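## Task

The rack has already been set behind the bike's rear wheel. Get the bike parked in that floor rack so that one of its wheels sits in the slot near the slot's closed end and the kickstand is raised fully. When finished, the bike must be motionless and touched by nothing except the rack: no wall, furniture or loose item may be in contact with it. The rack is free to slide on the floor. Either robot or both may do the work. At the end, release everything and move the robots away. A robot that falls or is left leaning means failure, and anything that stays in place only because a robot holds it does not count.

## Robot and tools

Robots. Two identical Hello Robot Stretch 3 units, r1 and r2. Each has a two-wheel differential base (0.33 m long, 0.34 m wide, a passive omni wheel at the back), a mast carrying a lift, and one telescoping arm that reaches out to the robot's RIGHT side. The base cannot slide sideways; to move the gripper forward you drive the base. Turning in place pivots about the point between the drive wheels, 0.05 m behind the front edge; with arm retracted and wrist folded the swept radius is 0.28 m. Occasionally a loose object gets a short external shove.

Frames. Base frame: origin on the floor between the drive wheels, x forward, y left, z up. hand_pose is reported in it, located where the closed fingertips meet; at zero wrist angles its x points up, y back along the arm toward the mast, z toward the rear. Odometry frame is the base frame at scene start; heading is positive to the left, -3.142 to 3.142. Each robot reports in its own frames, so only images, lidar_m, wrist_depth_mm and head_depth_mm reveal where the robots are relative to each other.

execute_actions(actions, cameras). actions is a list holding exactly one action, or empty (then it only returns state and images). The action is an object keyed by "r1" and/or "r2"; each entry may hold "base", "joints" and "contact_limits". All listed motions start at once. base takes one command only: {"translate_m": d}, a relative drive in metres from the base's last reported position, forward positive, range -1 to 1; or {"rotate_rad": d}, a relative turn in place in radians, counter-clockwise (left) positive, range -3.2 to 3.2. joints are absolute targets by name: lift_m 0 to 1.1 (arm height on mast); arm_m 0 to 0.52 (extension); wrist_yaw_rad -1.345 to 4.42 (0 along the arm, positive toward the front, 3.0 folded over the base); wrist_pitch_rad -1.57 to 0.451 (0 level, negative tips fingers down); wrist_roll_rad -2.911 to 2.911 (0 fingers side by side); gripper_m -0.089 to 0.179 (larger is wider; real fingertip gap is 0.007 m less when nearly shut, 0.025 m less when fully open, zero below 0.007); head_pan_rad -3.953 to 1.73 (0 forward, positive left, -1.57 looks along the arm); head_tilt_rad -1.53 to 0.419 (negative down). contact_limits accepts only arm_m: a motor_effort percentage 1 to 100 at which arm motion halts with contact_stop (negative side when retracting); it also caps holding force until the next action. No action runs past 15 s. An unknown key or out-of-range number rejects the whole call. cameras: list from r1_head_camera, r1_nav_camera, r1_wrist_camera, r2_head_camera, r2_nav_camera, r2_wrist_camera, or "all"; omitted or null gives all, [] gives none. Anything omitted from an action may keep pushing toward its previous target without the status saying so.

wait(seconds): 0 to 10, commands nothing, returns state and images. zoom_image(camera, region): region [x0, y0, x1, y1] in pixels of that camera's latest full image, at most 504 by 504. Image sizes: head 896x504, nav 672x504 fisheye, wrist 644x364. finished_scene(scene): ends the given scene permanently and reports success; the next scene's task arrives in its result.

Result lines. base_status and joint_status: "done" (for the base this means the wheels turned the commanded amount, even if slipping), "off_target" (stopped short, maybe still pushing), "contact_stop", "time_out", "torque_fault". After the last three the target is dropped; arm or lift after contact_stop go slack until commanded again, and a loaded slack lift can sag. on_its_own covers uncommanded parts; "held at" is the target held, not the actual position. motor_effort: percent of max, positive toward larger values, bracket = peak of last action; readings carry fixed bias and noise. Positive wheel effort means pushing forward. lidar_m: 12 distances in metres, 30-degree sectors, 1st ahead then counter-clockwise (4th left, 7th behind, 10th right), "-" none; plane 0.17 m high, range 0.15 to 12 m, blind to transparent things and its own body; sees the other robot. wrist_depth_mm (45 to 1000) and head_depth_mm (280 to 4000, image sideways): 7x7 grids of median depth, row by row from top left. base_odometry counts wheel turns only. turned_by_wheels and turned_by_imu give rotation since last result. base_tilt in degrees, forward and right positive, with up to about 4 degrees fixed bias. If one call reports a stop, later calls in the same reply are skipped.

Speed. Base is fast (0.30 m/s, 1.9 rad/s) only with lift_m below 0.30, arm_m below 0.03 and wrist_yaw_rad above 2.54; otherwise 0.10 m/s and 0.63 rad/s.

Gripper. Command gripper_m under the object's width to grasp; to let go, go at least 0.02 above the touching value. Neither the reading nor "done" proves a grasp. Overly hard squeezes get weakened by a stall guard.

Wrist safety. Fold or unfold the wrist only with lift_m 0.32 to 0.95, wrist_pitch_rad -0.4, roll near 0; once folded, lift may drop to 0.25. With wrist_yaw_rad below -0.4, keep pitch at -0.5 or lower. Long hard loads cut a wrist servo for 10 s.

Avoid. Robot-to-robot pressing fails the run; once bases touch, any further drive presses hard, and nothing reports contact. Equal commands travel up to 2.5 cm differently per metre, so carrying one load jointly can tip a robot. Arm pushes against rigid things with the gripper above about 0.45 m can tip the robot, more so after a previous contact_stop or a raised limit. Do not drive while holding or pushing something immovable. If snagged, reverse in small steps; on a lean, pull the gripper away and lower lift_m to about 0.2. Avoid drops, slams and hard pushes, and finish with the bike free-standing and robots clear.

Each tool is called after "Request:" as name(argument=value, ...) on one line, values as JSON.

## Session

I'll start by looking at the current state of the scene.

Request:
execute_actions(actions=[])

Scene clock: 0.00 s.
r1.base_odometry: x=+0.000 y=+0.000 heading=+0.000 (m, m, rad; r1's odometry frame)
r1.turned_by_wheels: +0.000 (rad since the last result)
r1.turned_by_imu: +0.000 (rad since the last result)
r1.base_tilt: forward=-0.3 right=+1.4 (deg)
r1.lidar_m: 1.04 0.97 0.98 1.24 2.16 2.18 2.77 3.79 3.83 2.37 6.58 1.57
r1.head_depth_mm: 1464 1466 1488 1495 1513 1547 1558 / 1321 1336 1345 1369 1389 1393 1403 / 1216 1231 1238 1240 1260 1264 1290 / 1112 1121 1137 1147 1155 1180 1182 / 1039 1048 1053 1065 1068 1088 1093 / 967 979 988 988 998 1006 1013 / 904 911 920 926 936 942 946
r1.base_status: not commanded
r1.joint_positions: lift_m=+0.444 arm_m=+0.002 wrist_yaw_rad=+3.101 wrist_pitch_rad=-0.434 wrist_roll_rad=-0.015 gripper_m=+0.037 head_pan_rad=+0.018 head_tilt_rad=-0.018
r1.joint_status: not commanded
r1.motor_effort: left_wheel=+1 right_wheel=+0 lift_m=+26 arm_m=+0 wrist_yaw_rad=-1 wrist_pitch_rad=+7 wrist_roll_rad=+0 gripper_m=-1 head_pan_rad=+0 head_tilt_rad=+2 (%)
r1.hand_pose: x=-0.0122 y=+0.0756 z=+0.4534 quat_wxyz=(+0.165, +0.688, +0.139, +0.693) (m; r1's base frame)
r1.wrist_depth_mm: - - - - - 872 730 / - - - - - 917 752 / - - - - - 959 800 / - 952 923 911 923 882 816 / 798 795 776 764 782 735 721 / 668 674 678 649 612 633 625 / 585 580 586 580 557 551 539
r2.base_odometry: x=+0.000 y=+0.000 heading=+0.000 (m, m, rad; r2's odometry frame)
r2.turned_by_wheels: +0.000 (rad since the last result)
r2.turned_by_imu: +0.000 (rad since the last result)
r2.base_tilt: forward=-1.5 right=-2.4 (deg)
r2.lidar_m: 1.36 1.20 1.20 1.43 1.32 1.32 1.56 2.85 3.56 4.21 2.50 2.25
r2.head_depth_mm: 1833 2209 2222 2241 2241 2279 2170 / 1829 1919 1939 1966 1970 1996 1991 / 1690 1714 1710 1738 1749 1767 1786 / 1532 1540 1555 1563 1577 1589 1591 / 1398 1399 1411 1424 1435 1439 1452 / 1281 1287 1301 1307 1313 1322 1325 / 1187 1192 1195 1204 1214 1213 1221
r2.base_status: not commanded
r2.joint_positions: lift_m=+0.353 arm_m=+0.000 wrist_yaw_rad=+2.930 wrist_pitch_rad=-0.378 wrist_roll_rad=+0.001 gripper_m=+0.037 head_pan_rad=-0.004 head_tilt_rad=+0.011
r2.joint_status: not commanded
r2.motor_effort: left_wheel=+0 right_wheel=+0 lift_m=+25 arm_m=+0 wrist_yaw_rad=+1 wrist_pitch_rad=+5 wrist_roll_rad=+1 gripper_m=-1 head_pan_rad=-1 head_tilt_rad=+1 (%)
r2.hand_pose: x=+0.0268 y=+0.0796 z=+0.3749 quat_wxyz=(+0.206, +0.705, +0.059, +0.676) (m; r2's base frame)
r2.wrist_depth_mm: - - - - - - 878 / - - - - - - 933 / - - - - - - 965 / 980 962 956 970 960 968 966 / 760 767 764 799 782 754 765 / 627 621 - 622 - 636 630 / 539 540 - 534 513 535 538
pictures: r1_head_camera (sideways: a quarter turn clockwise sets it upright), r1_nav_camera (sideways: a quarter turn counterclockwise sets it upright), r1_wrist_camera, r2_head_camera (sideways: a quarter turn clockwise sets it upright), r2_nav_camera (sideways: a quarter turn counterclockwise sets it upright), r2_wrist_camera
Images, in order (width x height): r1_head_camera 896x504, r1_nav_camera 672x504, r1_wrist_camera 644x364, r2_head_camera 896x504, r2_nav_camera 672x504, r2_wrist_camera 644x364.

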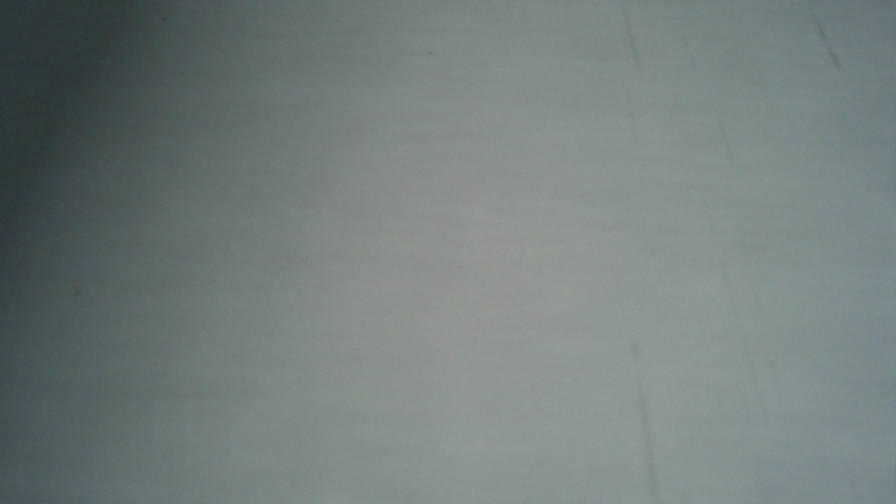

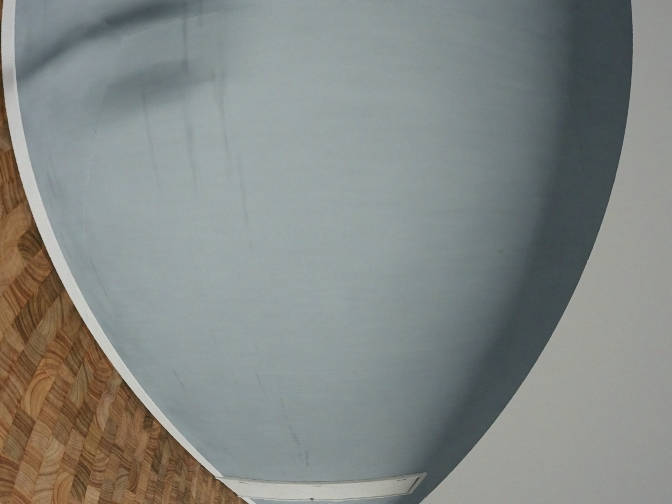

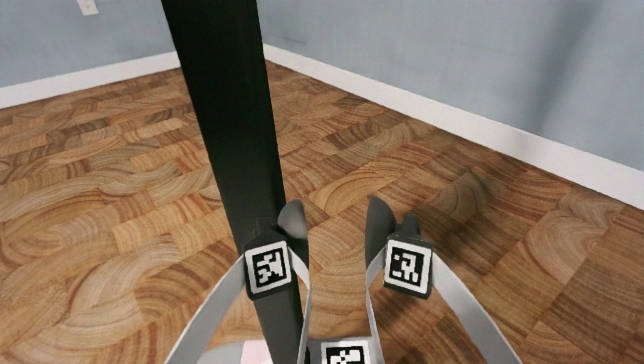

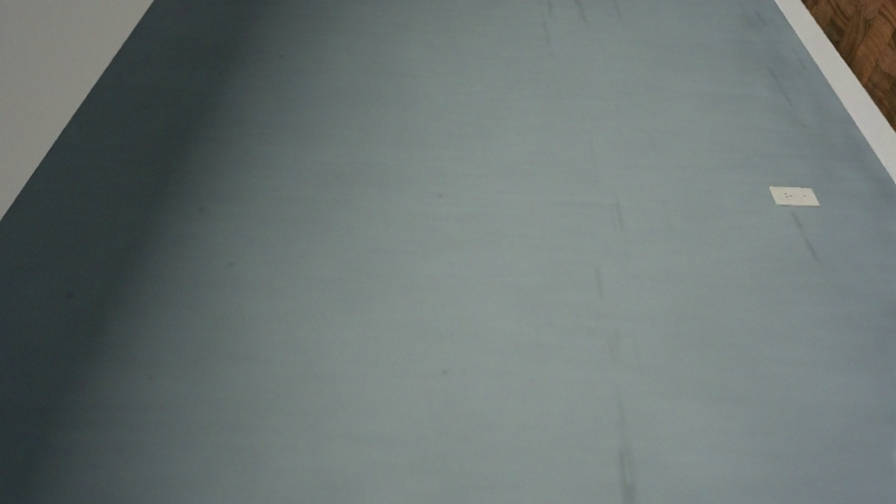

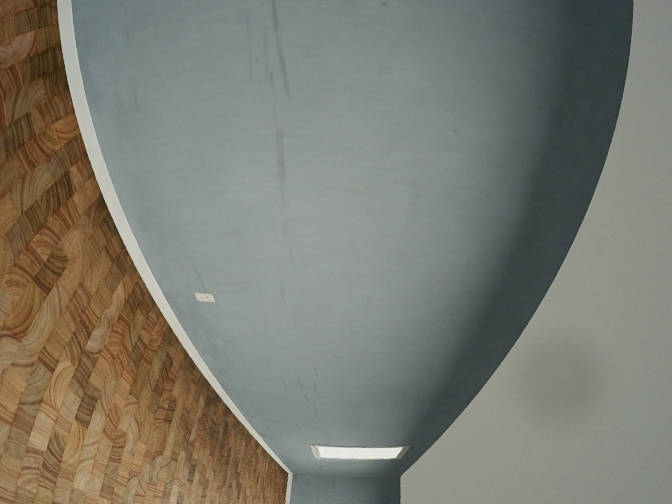

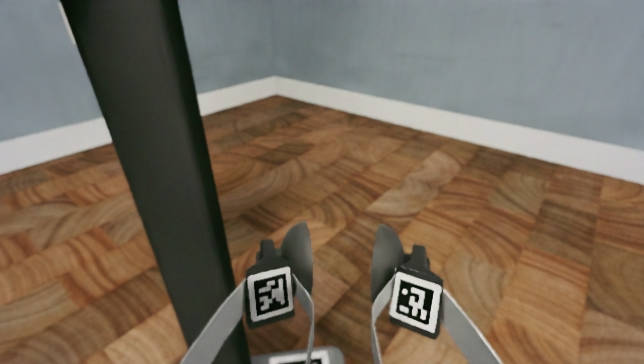

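Both robots face walls. I'll turn both heads to look into the room.

Request:
execute_actions(actions=[{"r1": {"joints": {"head_pan_rad": -2.2, "head_tilt_rad": -0.35}}, "r2": {"joints": {"head_pan_rad": -2.0, "head_tilt_rad": -0.35}}}], cameras=["r1_nav_camera", "r2_nav_camera", "r1_head_camera", "r2_head_camera"])

Scene clock: 7.00 s.
r1.base_odometry: x=+0.000 y=+0.000 heading=+0.000 (m, m, rad; r1's odometry frame)
r1.turned_by_wheels: +0.000 (rad since the last result)
r1.turned_by_imu: +0.000 (rad since the last result)
r1.base_tilt: forward=-0.4 right=+1.4 (deg)
r1.lidar_m: 1.04 0.97 0.98 1.24 2.16 2.18 2.76 3.80 3.84 2.36 6.60 1.57
r1.head_depth_mm: 3150 3272 3386 3630 2557 1859 1489 / 3180 3417 3573 3751 2503 1851 1487 / 3267 3547 3727 3790 2483 1839 1475 / 3384 3542 3796 3775 2463 1849 1477 / 3523 3689 - 3700 2457 1838 1465 / 3682 3801 - 3700 2455 1836 1450 / 3709 - - 3667 2427 1807 1442
r1.base_status: not commanded
r1.joint_positions: lift_m=+0.444 arm_m=+0.002 wrist_yaw_rad=+3.101 wrist_pitch_rad=-0.434 wrist_roll_rad=-0.015 gripper_m=+0.037 head_pan_rad=-2.193 head_tilt_rad=-0.346
r1.joint_status: all done
r1.motor_effort: left_wheel=+0(0) right_wheel=+0(0) lift_m=+26(26) arm_m=+0(0) wrist_yaw_rad=+0(1) wrist_pitch_rad=+6(7) wrist_roll_rad=+0(0) gripper_m=+1(1) head_pan_rad=-4(43) head_tilt_rad=-3(28) (%)
r1.hand_pose: x=-0.0122 y=+0.0756 z=+0.4534 quat_wxyz=(+0.165, +0.688, +0.139, +0.693) (m; r1's base frame)
r1.wrist_depth_mm: - - - - - 845 730 / - - - - - 916 754 / - - - - - 969 803 / - 983 959 943 910 896 818 / 785 787 780 754 772 749 731 / 693 678 677 650 620 636 616 / 580 580 586 588 566 547 554
r2.base_odometry: x=+0.000 y=+0.000 heading=+0.000 (m, m, rad; r2's odometry frame)
r2.turned_by_wheels: +0.000 (rad since the last result)
r2.turned_by_imu: -0.001 (rad since the last result)
r2.base_tilt: forward=-1.4 right=-2.3 (deg)
r2.lidar_m: 1.36 1.20 1.20 1.42 1.32 1.32 1.56 2.84 3.55 4.21 2.50 2.26
r2.head_depth_mm: 2919 3070 3248 3374 2447 1827 1450 / 3043 3221 3347 3475 2423 1811 1446 / 3146 3295 3524 3574 2409 1807 1439 / 3258 3472 3671 3615 2406 1805 1428 / 3430 3597 - 3540 2393 1792 1433 / 3587 3855 - 3530 2369 1780 1421 / 3729 - - 3474 2330 1768 1414
r2.base_status: not commanded
r2.joint_positions: lift_m=+0.353 arm_m=+0.000 wrist_yaw_rad=+2.930 wrist_pitch_rad=-0.378 wrist_roll_rad=+0.001 gripper_m=+0.037 head_pan_rad=-1.993 head_tilt_rad=-0.345
r2.joint_status: all done
r2.motor_effort: left_wheel=+0(0) right_wheel=+1(1) lift_m=+25(25) arm_m=+0(0) wrist_yaw_rad=+0(0) wrist_pitch_rad=+5(5) wrist_roll_rad=+1(1) gripper_m=+0(0) head_pan_rad=-3(26) head_tilt_rad=-1(18) (%)
r2.hand_pose: x=+0.0268 y=+0.0796 z=+0.3749 quat_wxyz=(+0.206, +0.705, +0.059, +0.676) (m; r2's base frame)
r2.wrist_depth_mm: 957 - - - - - 896 / - - - - - - 934 / - - - - - - 999 / 967 975 978 969 954 952 967 / 756 769 748 808 785 764 733 / 635 623 - 618 - 623 628 / 524 538 - 526 519 542 538
pictures: r1_head_camera (sideways: a quarter turn clockwise sets it upright), r1_nav_camera (sideways: a quarter turn counterclockwise sets it upright), r2_head_camera (sideways: a quarter turn clockwise sets it upright), r2_nav_camera (sideways: a quarter turn counterclockwise sets it upright)
Images, in order (width x height): r1_head_camera 896x504, r1_nav_camera 672x504, r2_head_camera 896x504, r2_nav_camera 672x504.

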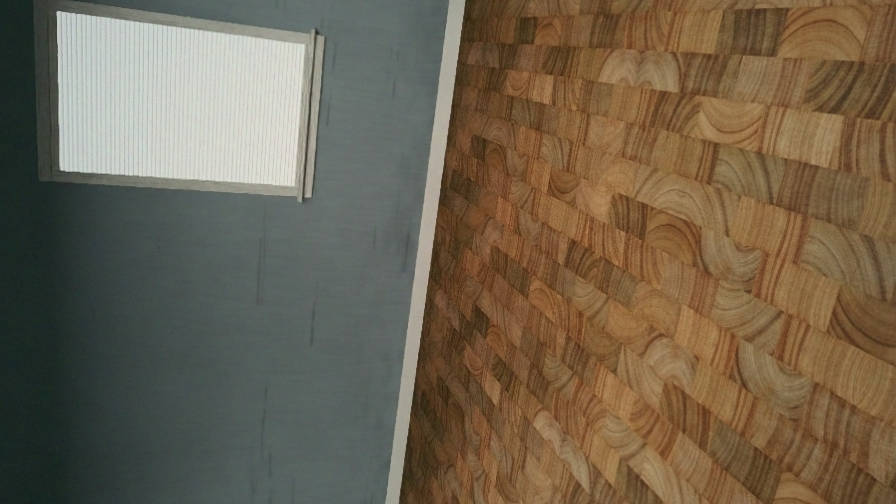

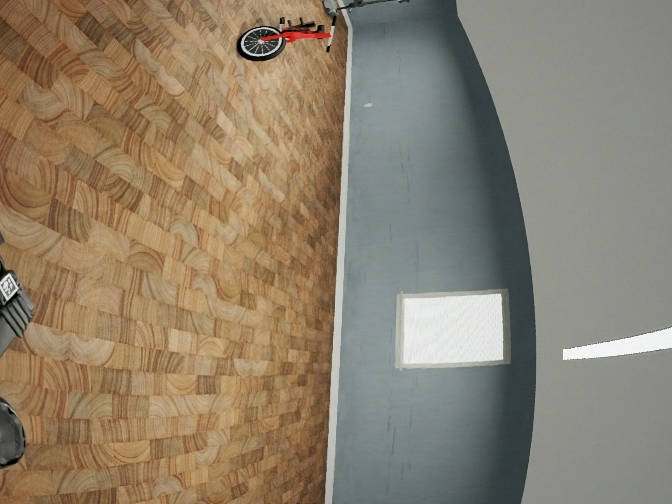

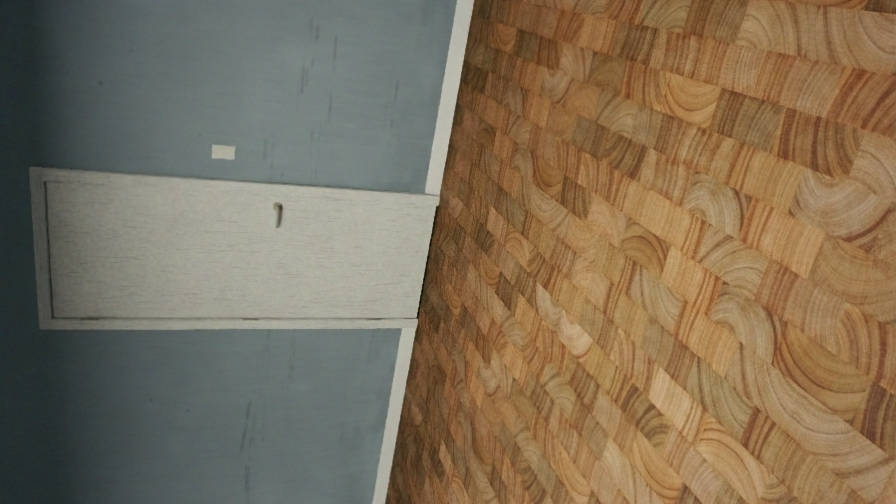

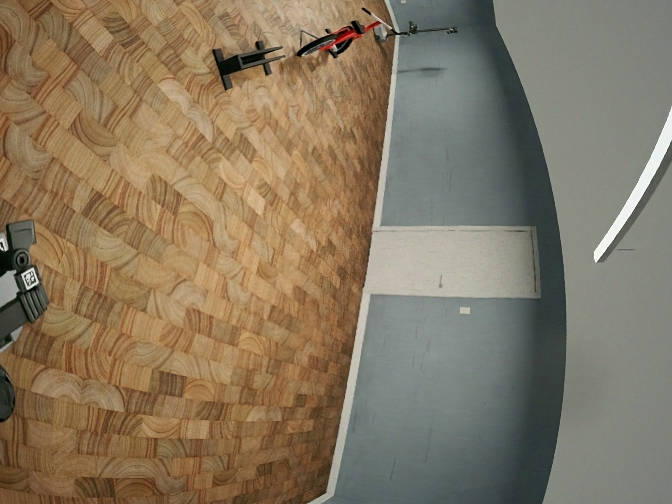

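Request:
execute_actions(actions=[{"r1": {"joints": {"head_pan_rad": -1.5, "head_tilt_rad": -0.35}}, "r2": {"joints": {"head_pan_rad": -1.3, "head_tilt_rad": -0.4}}}], cameras=["r1_head_camera", "r2_head_camera"])

Scene clock: 13.80 s.
r1.base_odometry: x=+0.000 y=+0.000 heading=+0.000 (m, m, rad; r1's odometry frame)
r1.turned_by_wheels: +0.000 (rad since the last result)
r1.turned_by_imu: +0.000 (rad since the last result)
r1.base_tilt: forward=-0.4 right=+1.4 (deg)
r1.lidar_m: 1.04 0.97 0.98 1.24 2.16 2.19 2.76 3.78 3.85 2.36 6.59 1.57
r1.head_depth_mm: - - - 3832 2488 1867 1480 / - - - 3797 2484 1871 1480 / - - - 3808 2499 1866 1473 / - - - 3727 2485 1840 1466 / - - - 2959 2472 1832 1449 / - - - 3722 2446 1824 1463 / - - - 3645 2440 1809 1450
r1.base_status: not commanded
r1.joint_positions: lift_m=+0.444 arm_m=+0.002 wrist_yaw_rad=+3.101 wrist_pitch_rad=-0.434 wrist_roll_rad=-0.015 gripper_m=+0.037 head_pan_rad=-1.507 head_tilt_rad=-0.346
r1.joint_status: all done
r1.motor_effort: left_wheel=+0(1) right_wheel=+0(0) lift_m=+26(26) arm_m=+0(0) wrist_yaw_rad=+0(1) wrist_pitch_rad=+7(7) wrist_roll_rad=+0(0) gripper_m=+0(0) head_pan_rad=+4(43) head_tilt_rad=-2(2) (%)
r1.hand_pose: x=-0.0122 y=+0.0756 z=+0.4534 quat_wxyz=(+0.165, +0.688, +0.139, +0.693) (m; r1's base frame)
r1.wrist_depth_mm: - - - - - 850 712 / - - - - - 932 749 / - - - - - 975 808 / - 972 943 920 923 892 806 / 805 795 762 760 773 745 721 / 681 674 667 659 614 633 627 / 584 573 580 584 555 549 548
r2.base_odometry: x=+0.000 y=+0.000 heading=+0.000 (m, m, rad; r2's odometry frame)
r2.turned_by_wheels: +0.000 (rad since the last result)
r2.turned_by_imu: -0.001 (rad since the last result)
r2.base_tilt: forward=-1.4 right=-2.3 (deg)
r2.lidar_m: 1.36 1.20 1.20 1.42 1.32 1.32 1.56 2.85 3.54 4.22 2.50 2.25
r2.head_depth_mm: - - - 3316 2263 1733 1392 / - - - 3247 2263 1714 1387 / - - - 3235 2255 1714 1388 / - - - 3012 2205 1700 1378 / - - - 2971 2207 1696 1368 / - - - 3155 2207 1689 1365 / - - - 3128 2186 1669 1365
r2.base_status: not commanded
r2.joint_positions: lift_m=+0.353 arm_m=+0.000 wrist_yaw_rad=+2.930 wrist_pitch_rad=-0.378 wrist_roll_rad=+0.001 gripper_m=+0.037 head_pan_rad=-1.307 head_tilt_rad=-0.395
r2.joint_status: all done
r2.motor_effort: left_wheel=+0(0) right_wheel=+0(0) lift_m=+25(25) arm_m=+0(0) wrist_yaw_rad=-1(0) wrist_pitch_rad=+5(5) wrist_roll_rad=+1(1) gripper_m=+1(0) head_pan_rad=+1(25) head_tilt_rad=-2(7) (%)
r2.hand_pose: x=+0.0268 y=+0.0796 z=+0.3749 quat_wxyz=(+0.206, +0.705, +0.059, +0.676) (m; r2's base frame)
r2.wrist_depth_mm: 965 - - - - - 897 / - - - - - - 920 / - - - - - - 976 / 960 976 972 957 960 951 983 / 760 754 753 801 792 750 762 / 621 621 - 621 - 626 618 / 541 538 - 532 521 529 523
pictures: r1_head_camera (sideways: a quarter turn clockwise sets it upright), r2_head_camera (sideways: a quarter turn clockwise sets it upright)
Images, in order (width x height): r1_head_camera 896x504, r2_head_camera 896x504.

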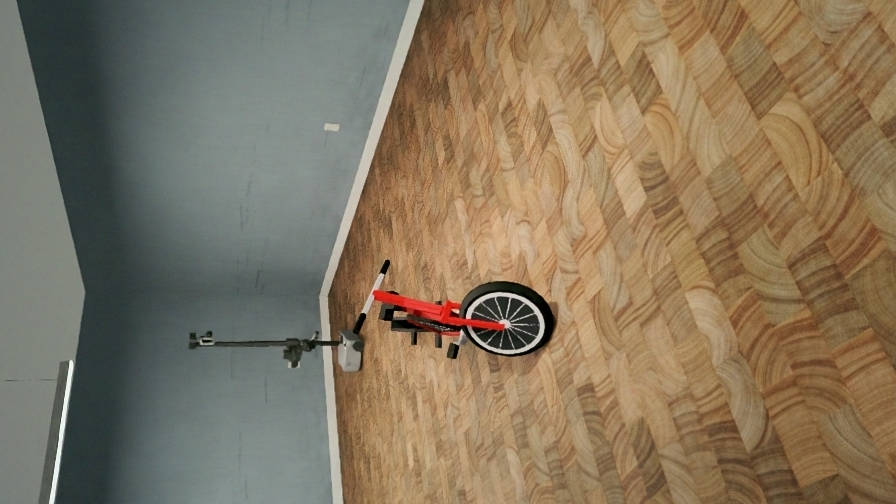

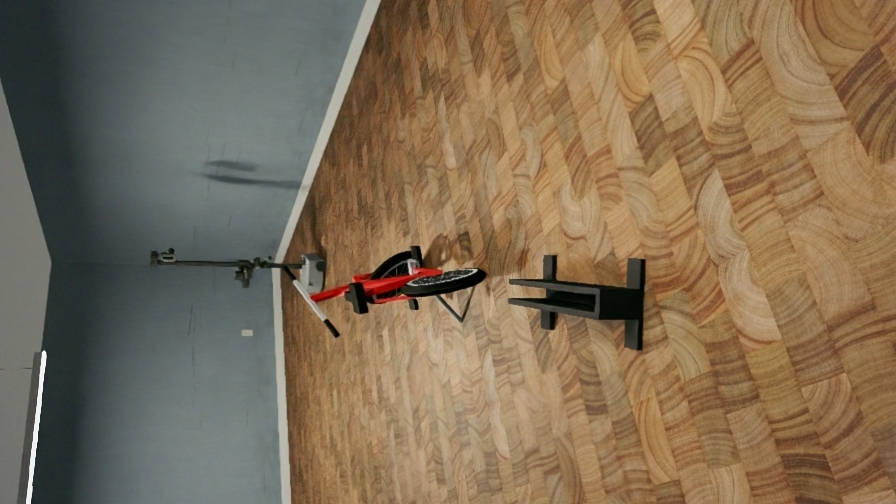

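Request:
zoom_image(camera="r2_head_camera", region=[260, 180, 680, 400])

Request:
zoom_image(camera="r1_head_camera", region=[300, 220, 600, 400])

Region (260, 180, 680, 400) of r2_head_camera's 896x504 image, scaled by 1.200, with more detail than that image has; it fills the top 264 rows of this view, and the rest is white.

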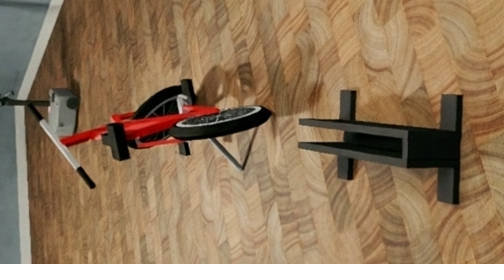

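Region (300, 220, 600, 400) of r1_head_camera's 896x504 image, scaled by 1.680, with more detail than that image has; it fills the top 302 rows of this view, and the rest is white.

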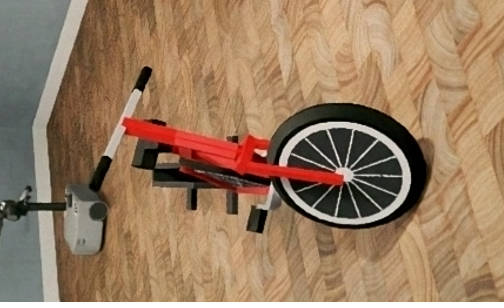

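Request:
execute_actions(actions=[{"r1": {"base": {"rotate_rad": -1.16}, "joints": {"lift_m": 0.28, "head_pan_rad": -0.3, "head_tilt_rad": -0.4}}, "r2": {"base": {"translate_m": 0.7}, "joints": {"lift_m": 0.28}}}], cameras=["r1_head_camera", "r2_head_camera"])

Scene clock: 138.20 s.
r1.base_odometry: x=+0.000 y=+0.000 heading=-1.160 (m, m, rad; r1's odometry frame)
r1.turned_by_wheels: -1.160 (rad since the last result)
r1.turned_by_imu: -1.142 (rad since the last result)
r1.base_tilt: forward=-0.4 right=+1.5 (deg)
r1.lidar_m: 2.47 1.80 1.09 0.97 0.97 1.15 2.13 2.16 2.56 3.78 3.80 2.37
r1.head_depth_mm: - - - 3370 2297 1778 1434 / - - - 3378 2321 1762 1431 / - - - 3325 2302 1734 1413 / - - - 2909 2283 1763 1415 / - - - 3079 2272 1724 1400 / - - - 3217 2250 1728 1396 / - - - 3184 2216 1717 1385
r1.base_status: done
r1.joint_positions: lift_m=+0.281 arm_m=+0.002 wrist_yaw_rad=+3.101 wrist_pitch_rad=-0.434 wrist_roll_rad=-0.015 gripper_m=+0.037 head_pan_rad=-0.307 head_tilt_rad=-0.396
r1.joint_status: all done
r1.motor_effort: left_wheel=+4(11) right_wheel=-2(5) lift_m=+12(24) arm_m=+0(0) wrist_yaw_rad=+0(0) wrist_pitch_rad=+7(7) wrist_roll_rad=+0(0) gripper_m=+1(1) head_pan_rad=+4(45) head_tilt_rad=-3(12) (%)
r1.hand_pose: x=-0.0122 y=+0.0755 z=+0.2899 quat_wxyz=(+0.165, +0.688, +0.139, +0.693) (m; r1's base frame)
r1.wrist_depth_mm: 777 805 - 918 - - - / 828 879 - - - - - / 869 906 - 862 829 803 800 / 706 702 672 679 657 653 630 / 580 574 560 543 552 542 517 / 489 498 - - - 450 446 / 433 - - - 403 393 391
r2.base_odometry: x=+0.700 y=+0.000 heading=+0.000 (m, m, rad; r2's odometry frame)
r2.turned_by_wheels: +0.000 (rad since the last result)
r2.turned_by_imu: -0.002 (rad since the last result)
r2.base_tilt: forward=-1.4 right=-2.3 (deg)
r2.lidar_m: 0.78 0.69 0.69 0.81 1.48 1.79 2.13 3.85 4.05 2.37 6.90 1.29
r2.head_depth_mm: - - - 3307 2264 1687 1388 / - - - 2894 2155 1720 1385 / - - - 3201 2244 1712 1385 / - - - 3224 2220 1710 1379 / - - - 3190 2210 1700 1383 / - - - 3133 2186 1677 1368 / - - - 3099 2171 1674 1359
r2.base_status: done
r2.joint_positions: lift_m=+0.280 arm_m=+0.000 wrist_yaw_rad=+2.930 wrist_pitch_rad=-0.379 wrist_roll_rad=+0.001 gripper_m=+0.037 head_pan_rad=-1.307 head_tilt_rad=-0.395
r2.joint_status: all done
r2.motor_effort: left_wheel=+0(5) right_wheel=+1(6) lift_m=+17(23) arm_m=+0(0) wrist_yaw_rad=+1(0) wrist_pitch_rad=+5(5) wrist_roll_rad=+1(1) gripper_m=+0(1) head_pan_rad=+2(2) head_tilt_rad=-2(2) (%)
r2.hand_pose: x=+0.0268 y=+0.0795 z=+0.3019 quat_wxyz=(+0.206, +0.705, +0.060, +0.676) (m; r2's base frame)
r2.wrist_depth_mm: - - - 843 693 591 514 / - - - 897 742 614 538 / - - - 983 805 651 566 / 847 807 827 801 786 689 596 / 654 646 634 663 666 638 592 / 526 535 - 536 - 531 530 / 448 - - - 439 448 450
pictures: r1_head_camera (sideways: a quarter turn clockwise sets it upright), r2_head_camera (sideways: a quarter turn clockwise sets it upright)
Images, in order (width x height): r1_head_camera 896x504, r2_head_camera 896x504.

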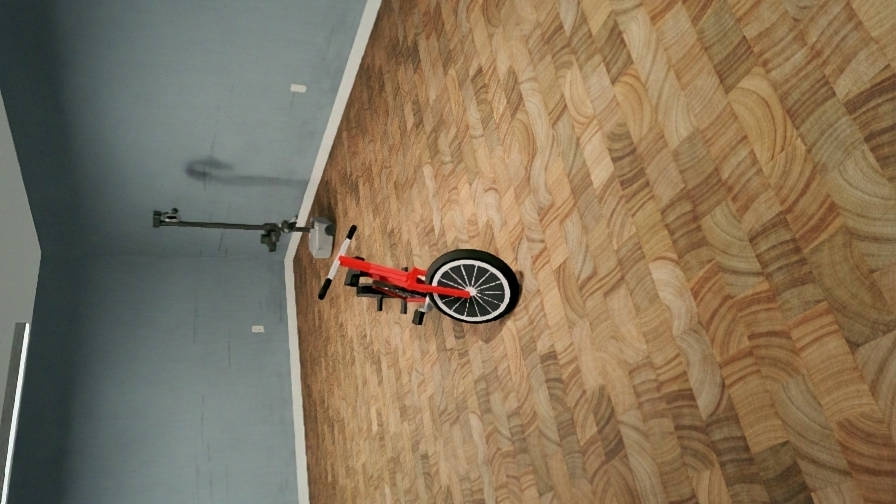

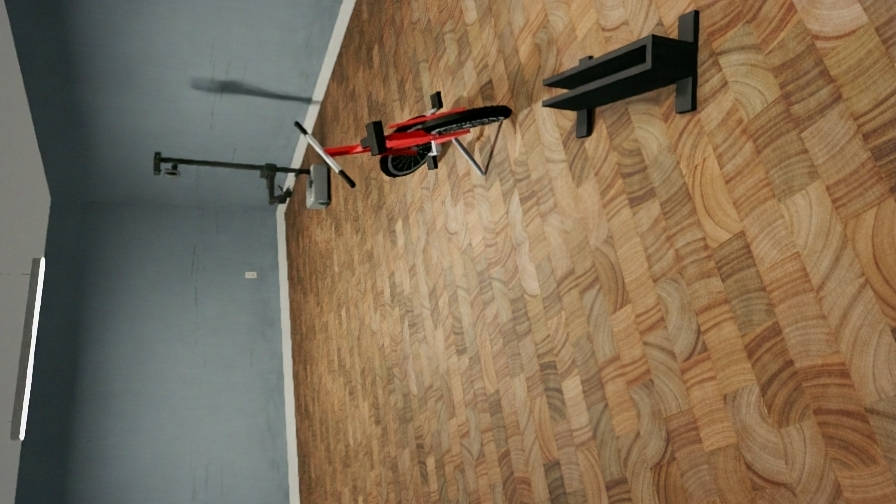

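Request:
execute_actions(actions=[{"r1": {"base": {"translate_m": 1.0}}, "r2": {"base": {"rotate_rad": -1.31}, "joints": {"head_pan_rad": -0.3, "head_tilt_rad": -0.5}}}], cameras=[])

Request:
execute_actions(actions=[{"r1": {"base": {"translate_m": 1.0}, "joints": {"head_pan_rad": -0.6, "head_tilt_rad": -0.6}}, "r2": {"base": {"translate_m": 1.0}, "joints": {"head_pan_rad": -0.45, "head_tilt_rad": -0.7}}}], cameras=["r1_head_camera", "r2_head_camera"])

Scene clock: 154.33 s.
r1.base_odometry: x=+0.400 y=-0.917 heading=-1.160 (m, m, rad; r1's odometry frame)
r1.turned_by_wheels: +0.000 (rad since the last result)
r1.turned_by_imu: +0.006 (rad since the last result)
r1.base_tilt: forward=-0.3 right=+1.5 (deg)
r1.lidar_m: 5.62 2.16 1.33 1.17 1.18 1.41 2.63 3.14 3.73 3.58 3.60 1.45
r1.head_depth_mm: - - - 3355 2358 1795 1410 / - - - 3323 2315 1759 1414 / - - - 2749 1807 1705 1398 / - - - 3066 2177 1741 1413 / - - - 3246 2263 1730 1405 / - - - 3256 2270 1735 1387 / - - - 3196 2251 1716 1393
r1.base_status: done
r1.joint_positions: lift_m=+0.281 arm_m=+0.002 wrist_yaw_rad=+3.101 wrist_pitch_rad=-0.434 wrist_roll_rad=-0.015 gripper_m=+0.037 head_pan_rad=-0.307 head_tilt_rad=-0.396
r1.joint_status: not commanded
r1.motor_effort: left_wheel=+2(10) right_wheel=-1(5) lift_m=+12(12) arm_m=+0(0) wrist_yaw_rad=+0(1) wrist_pitch_rad=+7(7) wrist_roll_rad=+0(1) gripper_m=-1(0) head_pan_rad=+4(4) head_tilt_rad=-3(3) (%)
r1.hand_pose: x=-0.0122 y=+0.0755 z=+0.2899 quat_wxyz=(+0.165, +0.688, +0.139, +0.693) (m; r1's base frame)
r1.wrist_depth_mm: 909 - - - - - - / - - - - - - - / 936 884 - 843 834 797 785 / 725 697 668 672 658 635 626 / 575 577 569 546 565 530 522 / 489 499 - - - 457 448 / 431 - - - 400 396 389
r2.base_odometry: x=+0.700 y=+0.000 heading=-1.310 (m, m, rad; r2's odometry frame)
r2.turned_by_wheels: -1.310 (rad since the last result)
r2.turned_by_imu: -1.313 (rad since the last result)
r2.base_tilt: forward=-1.5 right=-2.3 (deg)
r2.lidar_m: 2.38 2.28 0.93 0.70 0.69 0.72 1.02 1.79 1.88 2.67 4.05 4.23
r2.head_depth_mm: 3737 - - 2689 1980 1570 1300 / - - - 2626 1965 1563 1295 / - - - 2638 1957 1546 1290 / - - - 2601 1855 1546 1288 / - - 3212 2590 1931 1540 1282 / - - - 2580 1933 1537 1267 / - - 3841 2543 1918 1533 1271
r2.base_status: done
r2.joint_positions: lift_m=+0.280 arm_m=+0.000 wrist_yaw_rad=+2.930 wrist_pitch_rad=-0.379 wrist_roll_rad=+0.001 gripper_m=+0.037 head_pan_rad=-0.307 head_tilt_rad=-0.494
r2.joint_status: all done
r2.motor_effort: left_wheel=+2(7) right_wheel=-2(7) lift_m=+17(17) arm_m=+0(0) wrist_yaw_rad=+0(0) wrist_pitch_rad=+5(5) wrist_roll_rad=+1(1) gripper_m=+0(0) head_pan_rad=+2(25) head_tilt_rad=-2(12) (%)
r2.hand_pose: x=+0.0268 y=+0.0795 z=+0.3019 quat_wxyz=(+0.206, +0.705, +0.060, +0.676) (m; r2's base frame)
r2.wrist_depth_mm: 519 - 665 771 967 - - / 538 - 724 844 - - - / 574 - 774 914 - - - / 611 657 788 813 814 810 818 / 622 648 638 655 669 634 639 / 537 537 - 534 - 540 532 / 457 - - - 432 454 451
pictures: none
No camera images: the call's "cameras" was empty. Leave "cameras" out to get every camera's image.

Scene clock: 159.43 s.
r1.base_odometry: x=+0.799 y=-1.833 heading=-1.160 (m, m, rad; r1's odometry frame)
r1.turned_by_wheels: +0.000 (rad since the last result)
r1.turned_by_imu: +0.006 (rad since the last result)
r1.base_tilt: forward=-0.4 right=+1.4 (deg)
r1.lidar_m: 4.66 2.48 1.55 1.38 1.38 1.65 3.13 4.12 3.80 3.39 0.77 1.21
r1.head_depth_mm: 3152 3340 3301 2253 1693 1134 1141 / 3387 3569 3214 2231 1735 1175 1182 / 3621 3930 3088 2093 1571 1441 1216 / - - 2988 2223 1673 1447 1241 / - - 3059 2184 1776 1463 1228 / - - 3085 2277 1748 1454 1235 / - - 3074 2243 1744 1441 1223
r1.base_status: done
r1.joint_positions: lift_m=+0.281 arm_m=+0.002 wrist_yaw_rad=+3.101 wrist_pitch_rad=-0.434 wrist_roll_rad=-0.015 gripper_m=+0.037 head_pan_rad=-0.593 head_tilt_rad=-0.593
r1.joint_status: all done
r1.motor_effort: left_wheel=+1(10) right_wheel=+0(5) lift_m=+12(12) arm_m=+0(0) wrist_yaw_rad=-1(1) wrist_pitch_rad=+7(7) wrist_roll_rad=+0(0) gripper_m=+0(1) head_pan_rad=-4(27) head_tilt_rad=-5(26) (%)
r1.hand_pose: x=-0.0122 y=+0.0755 z=+0.2899 quat_wxyz=(+0.165, +0.688, +0.139, +0.693) (m; r1's base frame)
r1.wrist_depth_mm: - - - - - - - / - - - - - - - / 930 894 - 868 826 811 786 / 712 707 687 676 663 644 623 / 580 577 562 545 559 533 532 / 485 500 - - - 454 445 / 431 - - - 402 395 391
r2.base_odometry: x=+0.958 y=-0.966 heading=-1.310 (m, m, rad; r2's odometry frame)
r2.turned_by_wheels: +0.000 (rad since the last result)
r2.turned_by_imu: -0.002 (rad since the last result)
r2.base_tilt: forward=-1.4 right=-2.3 (deg)
r2.lidar_m: 1.88 3.82 1.56 1.18 1.16 1.20 1.70 2.68 2.81 3.70 3.56 1.42
r2.head_depth_mm: 3160 3392 2563 1988 1611 1358 1177 / 3344 3505 2560 1970 1622 1249 1167 / 3606 3609 2538 1960 1477 1319 1168 / 3781 3355 2517 1903 1523 1349 1164 / - 2946 2072 1879 1589 1344 1159 / - 3307 2318 1945 1584 1333 1154 / - 3435 2472 1929 1568 1335 1156
r2.base_status: done
r2.joint_positions: lift_m=+0.280 arm_m=+0.000 wrist_yaw_rad=+2.930 wrist_pitch_rad=-0.379 wrist_roll_rad=+0.001 gripper_m=+0.037 head_pan_rad=-0.443 head_tilt_rad=-0.692
r2.joint_status: all done
r2.motor_effort: left_wheel=+2(7) right_wheel=-3(7) lift_m=+17(17) arm_m=+0(0) wrist_yaw_rad=+0(0) wrist_pitch_rad=+5(5) wrist_roll_rad=+1(1) gripper_m=+0(0) head_pan_rad=-2(11) head_tilt_rad=-3(15) (%)
r2.hand_pose: x=+0.0268 y=+0.0795 z=+0.3019 quat_wxyz=(+0.206, +0.705, +0.060, +0.676) (m; r2's base frame)
r2.wrist_depth_mm: 846 - - - - - - / 917 - - - - - - / 918 - - - - - - / 812 828 813 809 828 812 827 / 645 641 636 682 659 635 643 / 537 529 - 538 - 531 528 / 455 - - - 439 451 451
pictures: r1_head_camera (sideways: a quarter turn clockwise sets it upright), r2_head_camera (sideways: a quarter turn clockwise sets it upright)
Images, in order (width x height): r1_head_camera 896x504, r2_head_camera 896x504.

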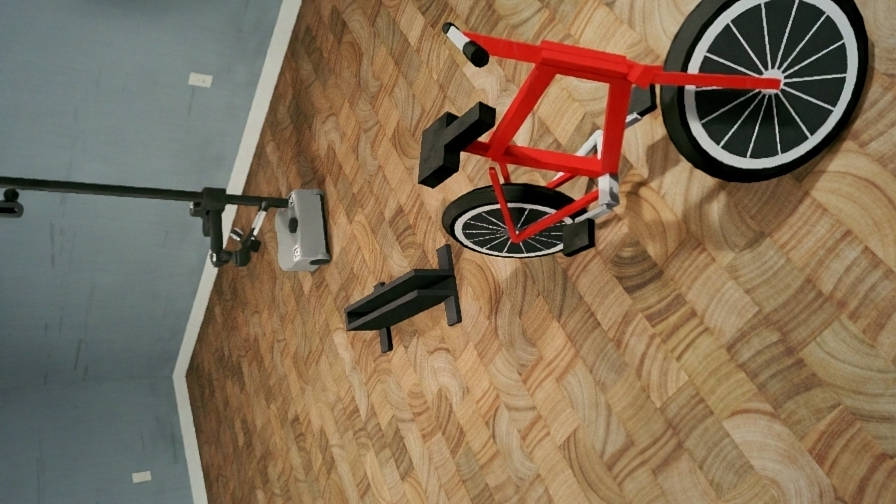

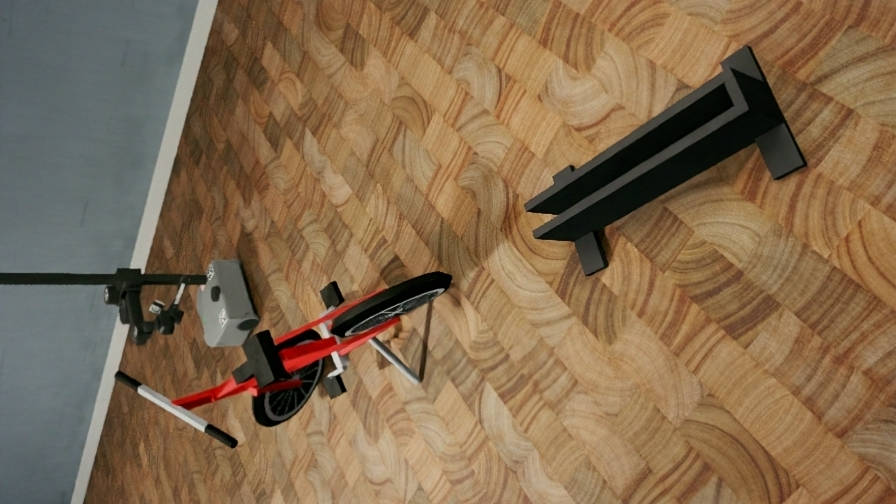

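Request:
execute_actions(actions=[{"r1": {"base": {"translate_m": 0.4}}, "r2": {"base": {"translate_m": 1.0}}}], cameras=[])

Request:
execute_actions(actions=[{"r1": {"base": {"rotate_rad": -0.2}}, "r2": {"base": {"translate_m": 0.5}, "joints": {"head_pan_rad": -1.2, "head_tilt_rad": -1.1}}}], cameras=[])

Request:
execute_actions(actions=[{"r1": {"base": {"translate_m": 0.5}, "joints": {"head_pan_rad": -1.57, "head_tilt_rad": -0.8}}, "r2": {"joints": {"lift_m": 0.4}}}], cameras=["r1_head_camera", "r2_head_camera", "r1_nav_camera", "r2_nav_camera"])

Scene clock: 229.67 s.
r1.base_odometry: x=+0.959 y=-2.200 heading=-1.160 (m, m, rad; r1's odometry frame)
r1.turned_by_wheels: +0.000 (rad since the last result)
r1.turned_by_imu: +0.002 (rad since the last result)
r1.base_tilt: forward=-0.3 right=+1.4 (deg)
r1.lidar_m: 4.27 2.65 1.64 1.46 1.47 1.75 3.31 4.50 3.71 0.59 0.60 3.98
r1.head_depth_mm: 3099 3295 2929 2002 1644 1209 1249 / 3291 3563 3159 2121 1405 1369 1243 / 3562 3900 3161 2283 1778 1466 1238 / 3874 - 3139 2135 1794 1455 1241 / - - 3142 2249 1775 1445 1224 / - - 3026 2238 1785 1444 1231 / - - 3027 2216 1745 1437 1222
r1.base_status: done
r1.joint_positions: lift_m=+0.281 arm_m=+0.002 wrist_yaw_rad=+3.101 wrist_pitch_rad=-0.434 wrist_roll_rad=-0.015 gripper_m=+0.037 head_pan_rad=-0.593 head_tilt_rad=-0.593
r1.joint_status: not commanded
r1.motor_effort: left_wheel=+0(10) right_wheel=+0(4) lift_m=+12(12) arm_m=+0(0) wrist_yaw_rad=+1(1) wrist_pitch_rad=+7(7) wrist_roll_rad=+0(0) gripper_m=+1(0) head_pan_rad=-3(4) head_tilt_rad=-5(5) (%)
r1.hand_pose: x=-0.0122 y=+0.0755 z=+0.2899 quat_wxyz=(+0.165, +0.688, +0.139, +0.693) (m; r1's base frame)
r1.wrist_depth_mm: - - - - - - - / - - - - - - - / 941 910 - 856 838 801 779 / 707 696 684 673 655 648 636 / 588 567 563 550 562 535 521 / 485 503 - - - 459 446 / 430 - - - 404 394 392
r2.base_odometry: x=+1.216 y=-1.932 heading=-1.310 (m, m, rad; r2's odometry frame)
r2.turned_by_wheels: +0.000 (rad since the last result)
r2.turned_by_imu: -0.003 (rad since the last result)
r2.base_tilt: forward=-1.3 right=-2.3 (deg)
r2.lidar_m: 4.63 5.13 2.18 1.65 1.63 1.69 2.39 3.54 3.73 3.20 0.62 0.71
r2.head_depth_mm: 2714 2970 2565 1987 1618 1362 1171 / 2936 3175 1989 1956 1568 1125 1171 / 3163 3336 2534 1975 1282 1326 1171 / 3362 3501 2404 1587 1514 1347 1169 / 3630 3492 2481 1827 1591 1346 1164 / - 3531 2472 1928 1583 1342 1158 / - 3493 2459 1916 1579 1336 1150
r2.base_status: done
r2.joint_positions: lift_m=+0.280 arm_m=+0.000 wrist_yaw_rad=+2.930 wrist_pitch_rad=-0.379 wrist_roll_rad=+0.001 gripper_m=+0.037 head_pan_rad=-0.443 head_tilt_rad=-0.692
r2.joint_status: not commanded
r2.motor_effort: left_wheel=+2(8) right_wheel=-2(5) lift_m=+17(17) arm_m=+0(0) wrist_yaw_rad=+0(1) wrist_pitch_rad=+5(5) wrist_roll_rad=+1(1) gripper_m=-1(1) head_pan_rad=-2(2) head_tilt_rad=-3(2) (%)
r2.hand_pose: x=+0.0268 y=+0.0795 z=+0.3019 quat_wxyz=(+0.206, +0.705, +0.060, +0.676) (m; r2's base frame)
r2.wrist_depth_mm: - - - - - - - / - - - - - - - / - - - - - - - / 819 818 828 813 841 803 798 / 640 653 655 658 679 660 636 / 531 532 - 532 - 543 539 / 458 - - - 439 451 450
pictures: none
No camera images: the call's "cameras" was empty. Leave "cameras" out to get every camera's image.

Scene clock: 233.07 s.
r1.base_odometry: x=+0.959 y=-2.200 heading=-1.360 (m, m, rad; r1's odometry frame)
r1.turned_by_wheels: -0.200 (rad since the last result)
r1.turned_by_imu: -0.196 (rad since the last result)
r1.base_tilt: forward=-0.4 right=+1.4 (deg)
r1.lidar_m: 4.34 3.91 1.83 1.48 1.47 1.58 2.40 4.48 4.23 0.64 0.60 0.96
r1.head_depth_mm: 2814 3001 3166 1625 1700 1477 1000 / 2941 3293 3166 2225 1190 1367 1243 / 3127 3402 3214 2259 1376 1358 1240 / 3295 3692 3097 2241 1556 1465 1241 / 3517 - 3166 2111 1779 1454 1233 / 3790 - 3059 2174 1763 1451 1226 / - - 3076 2228 1765 1443 1229
r1.base_status: done
r1.joint_positions: lift_m=+0.281 arm_m=+0.002 wrist_yaw_rad=+3.101 wrist_pitch_rad=-0.434 wrist_roll_rad=-0.015 gripper_m=+0.037 head_pan_rad=-0.593 head_tilt_rad=-0.593
r1.joint_status: not commanded
r1.motor_effort: left_wheel=+3(11) right_wheel=-2(6) lift_m=+12(12) arm_m=+0(0) wrist_yaw_rad=+1(0) wrist_pitch_rad=+7(7) wrist_roll_rad=+0(0) gripper_m=+0(0) head_pan_rad=-4(4) head_tilt_rad=-4(4) (%)
r1.hand_pose: x=-0.0122 y=+0.0755 z=+0.2899 quat_wxyz=(+0.165, +0.688, +0.139, +0.693) (m; r1's base frame)
r1.wrist_depth_mm: - - - - - - - / - - - - - - - / 929 875 - 857 831 823 791 / 712 690 673 672 663 631 632 / 586 569 561 551 552 538 521 / 489 501 - - - 461 444 / 440 - - - 398 392 394
r2.base_odometry: x=+1.346 y=-2.415 heading=-1.309 (m, m, rad; r2's odometry frame)
r2.turned_by_wheels: +0.000 (rad since the last result)
r2.turned_by_imu: -0.001 (rad since the last result)
r2.base_tilt: forward=-1.3 right=-2.2 (deg)
r2.lidar_m: 4.32 4.72 2.50 1.88 1.86 1.93 2.74 3.99 0.54 0.49 0.50 0.57
r2.head_depth_mm: 2025 1762 1581 1415 1277 1183 1095 / 2014 1759 1575 1413 1269 1196 1103 / 2003 1764 1570 1102 1283 1208 - / 1988 1749 1562 859 1267 1187 - / 2004 1756 1556 1352 1283 1180 1097 / 1911 1639 1549 1365 1278 1172 1083 / 1342 1604 1052 1358 1278 1166 1080
r2.base_status: done
r2.joint_positions: lift_m=+0.280 arm_m=+0.000 wrist_yaw_rad=+2.930 wrist_pitch_rad=-0.379 wrist_roll_rad=+0.001 gripper_m=+0.037 head_pan_rad=-1.194 head_tilt_rad=-1.086
r2.joint_status: all done
r2.motor_effort: left_wheel=+2(8) right_wheel=-2(7) lift_m=+17(17) arm_m=+0(0) wrist_yaw_rad=+0(0) wrist_pitch_rad=+5(5) wrist_roll_rad=+1(1) gripper_m=+0(0) head_pan_rad=-3(26) head_tilt_rad=-5(21) (%)
r2.hand_pose: x=+0.0268 y=+0.0795 z=+0.3019 quat_wxyz=(+0.206, +0.705, +0.060, +0.676) (m; r2's base frame)
r2.wrist_depth_mm: - - - - - - - / - - - - - - - / - - - - - - - / 825 829 852 832 845 799 826 / 645 637 650 677 665 638 648 / 535 532 - 532 - 534 525 / 452 - - - 439 450 448
pictures: none
No camera images: the call's "cameras" was empty. Leave "cameras" out to get every camera's image.

Scene clock: 236.30 s.
r1.base_odometry: x=+1.064 y=-2.689 heading=-1.360 (m, m, rad; r1's odometry frame)
r1.turned_by_wheels: +0.000 (rad since the last result)
r1.turned_by_imu: +0.003 (rad since the last result)
r1.base_tilt: forward=-0.4 right=+1.4 (deg)
r1.lidar_m: 3.85 3.80 2.07 1.67 1.66 1.79 2.73 4.94 0.58 0.70 0.69 3.37
r1.head_depth_mm: 3302 2910 2206 1767 1235 1265 1147 / 3142 2905 2229 1709 1128 1170 1152 / 3050 2883 2217 1732 1447 1306 1151 / 2984 2824 2182 1780 1495 1303 1137 / 2829 2826 2192 1090 1256 1244 1137 / 2701 2668 1721 1583 1183 1265 1140 / 2540 1348 1979 1635 1186 1272 1136
r1.base_status: done
r1.joint_positions: lift_m=+0.281 arm_m=+0.002 wrist_yaw_rad=+3.101 wrist_pitch_rad=-0.434 wrist_roll_rad=-0.015 gripper_m=+0.037 head_pan_rad=-1.563 head_tilt_rad=-0.790
r1.joint_status: all done
r1.motor_effort: left_wheel=+3(12) right_wheel=-2(5) lift_m=+12(12) arm_m=+0(0) wrist_yaw_rad=+1(1) wrist_pitch_rad=+7(7) wrist_roll_rad=+0(0) gripper_m=+0(0) head_pan_rad=-3(41) head_tilt_rad=-5(27) (%)
r1.hand_pose: x=-0.0122 y=+0.0755 z=+0.2899 quat_wxyz=(+0.165, +0.688, +0.139, +0.693) (m; r1's base frame)
r1.wrist_depth_mm: - - - - - - - / - - - - - - - / 954 903 - 858 821 835 797 / 717 699 672 672 659 641 627 / 580 574 557 550 561 534 517 / 489 502 - - - 457 449 / 438 - - - 397 401 389
r2.base_odometry: x=+1.346 y=-2.415 heading=-1.309 (m, m, rad; r2's odometry frame)
r2.turned_by_wheels: +0.000 (rad since the last result)
r2.turned_by_imu: -0.001 (rad since the last result)
r2.base_tilt: forward=-1.4 right=-2.4 (deg)
r2.lidar_m: 4.29 4.70 2.50 1.88 1.86 1.93 2.73 3.99 0.54 0.49 0.50 0.57
r2.head_depth_mm: 2011 1770 1577 1416 1275 1180 1098 / 2012 1753 1556 1418 1263 1214 - / 1970 1695 1571 1102 1287 - - / 1261 1500 1533 860 1268 1195 - / 1958 1692 1567 1349 1278 1175 1096 / 1974 1738 1555 1365 1280 1176 1080 / 1972 1731 1057 1363 1271 1166 1077
r2.base_status: not commanded
r2.joint_positions: lift_m=+0.400 arm_m=+0.000 wrist_yaw_rad=+2.930 wrist_pitch_rad=-0.379 wrist_roll_rad=+0.001 gripper_m=+0.037 head_pan_rad=-1.194 head_tilt_rad=-1.086
r2.joint_status: all done
r2.motor_effort: left_wheel=+2(2) right_wheel=-3(3) lift_m=+32(33) arm_m=+0(0) wrist_yaw_rad=+0(0) wrist_pitch_rad=+5(5) wrist_roll_rad=+1(1) gripper_m=+0(0) head_pan_rad=-2(3) head_tilt_rad=-5(5) (%)
r2.hand_pose: x=+0.0268 y=+0.0795 z=+0.4210 quat_wxyz=(+0.206, +0.705, +0.060, +0.676) (m; r2's base frame)
r2.wrist_depth_mm: - - - - - - - / - - - - - - - / - - - - - - - / - - - - - - - / 826 835 825 884 850 829 819 / 680 691 - 670 - 679 677 / 586 587 - 575 561 584 580
pictures: r1_head_camera (sideways: a quarter turn clockwise sets it upright), r1_nav_camera (sideways: a quarter turn counterclockwise sets it upright), r2_head_camera (sideways: a quarter turn clockwise sets it upright), r2_nav_camera (sideways: a quarter turn counterclockwise sets it upright)
Images, in order (width x height): r1_head_camera 896x504, r1_nav_camera 672x504, r2_head_camera 896x504, r2_nav_camera 672x504.

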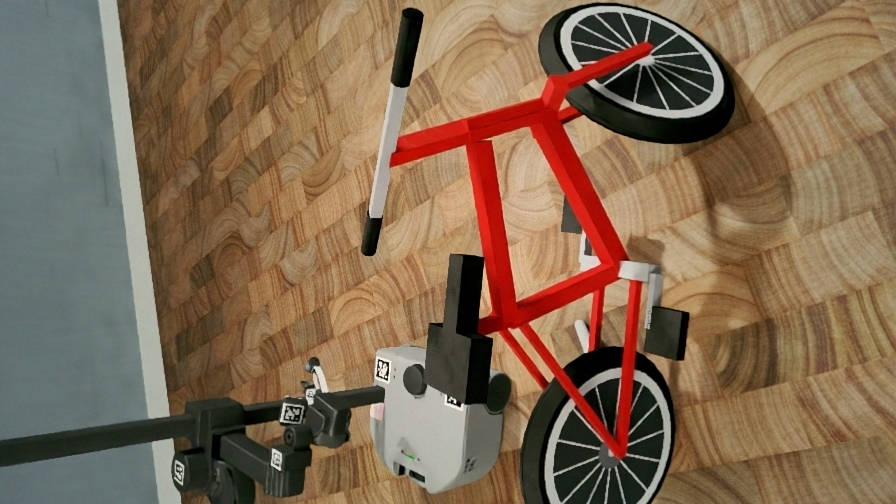

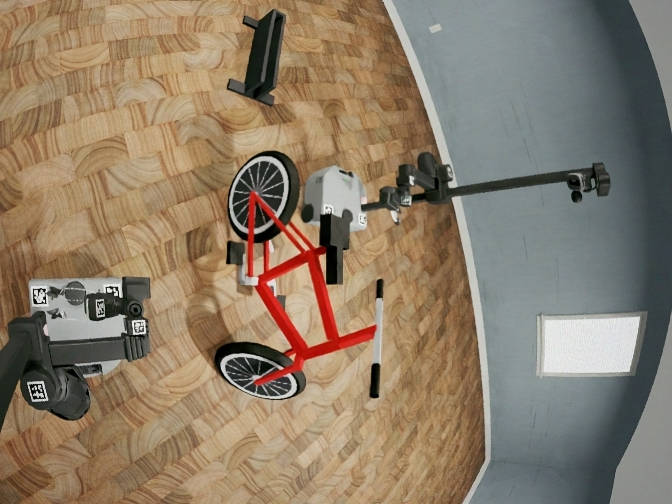

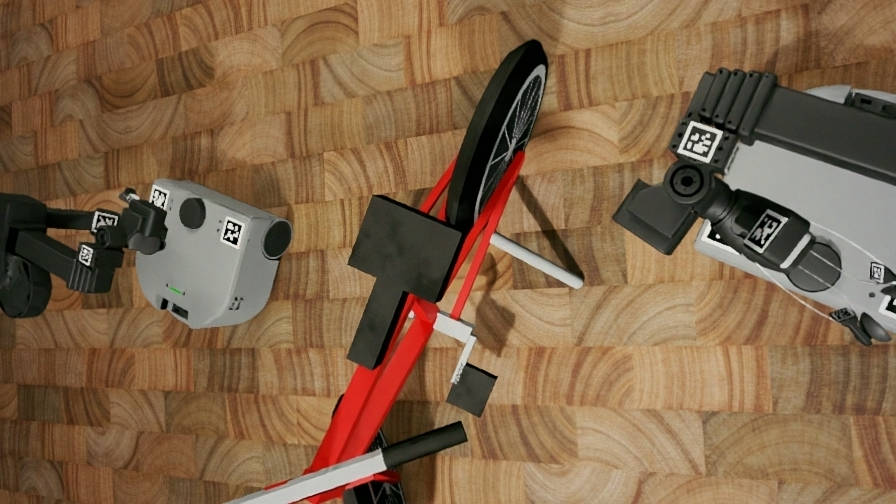

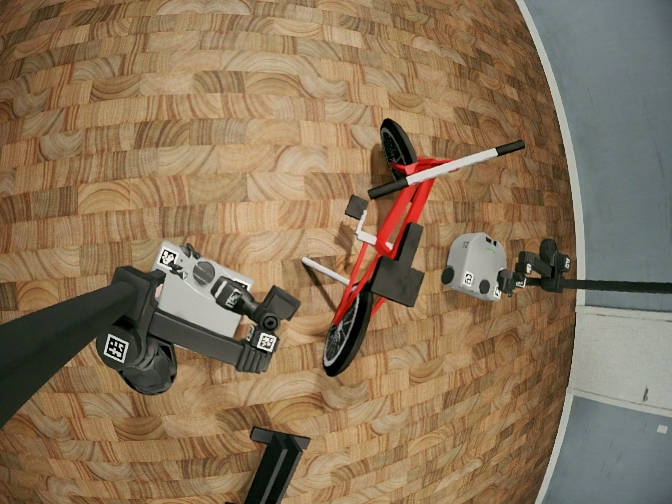

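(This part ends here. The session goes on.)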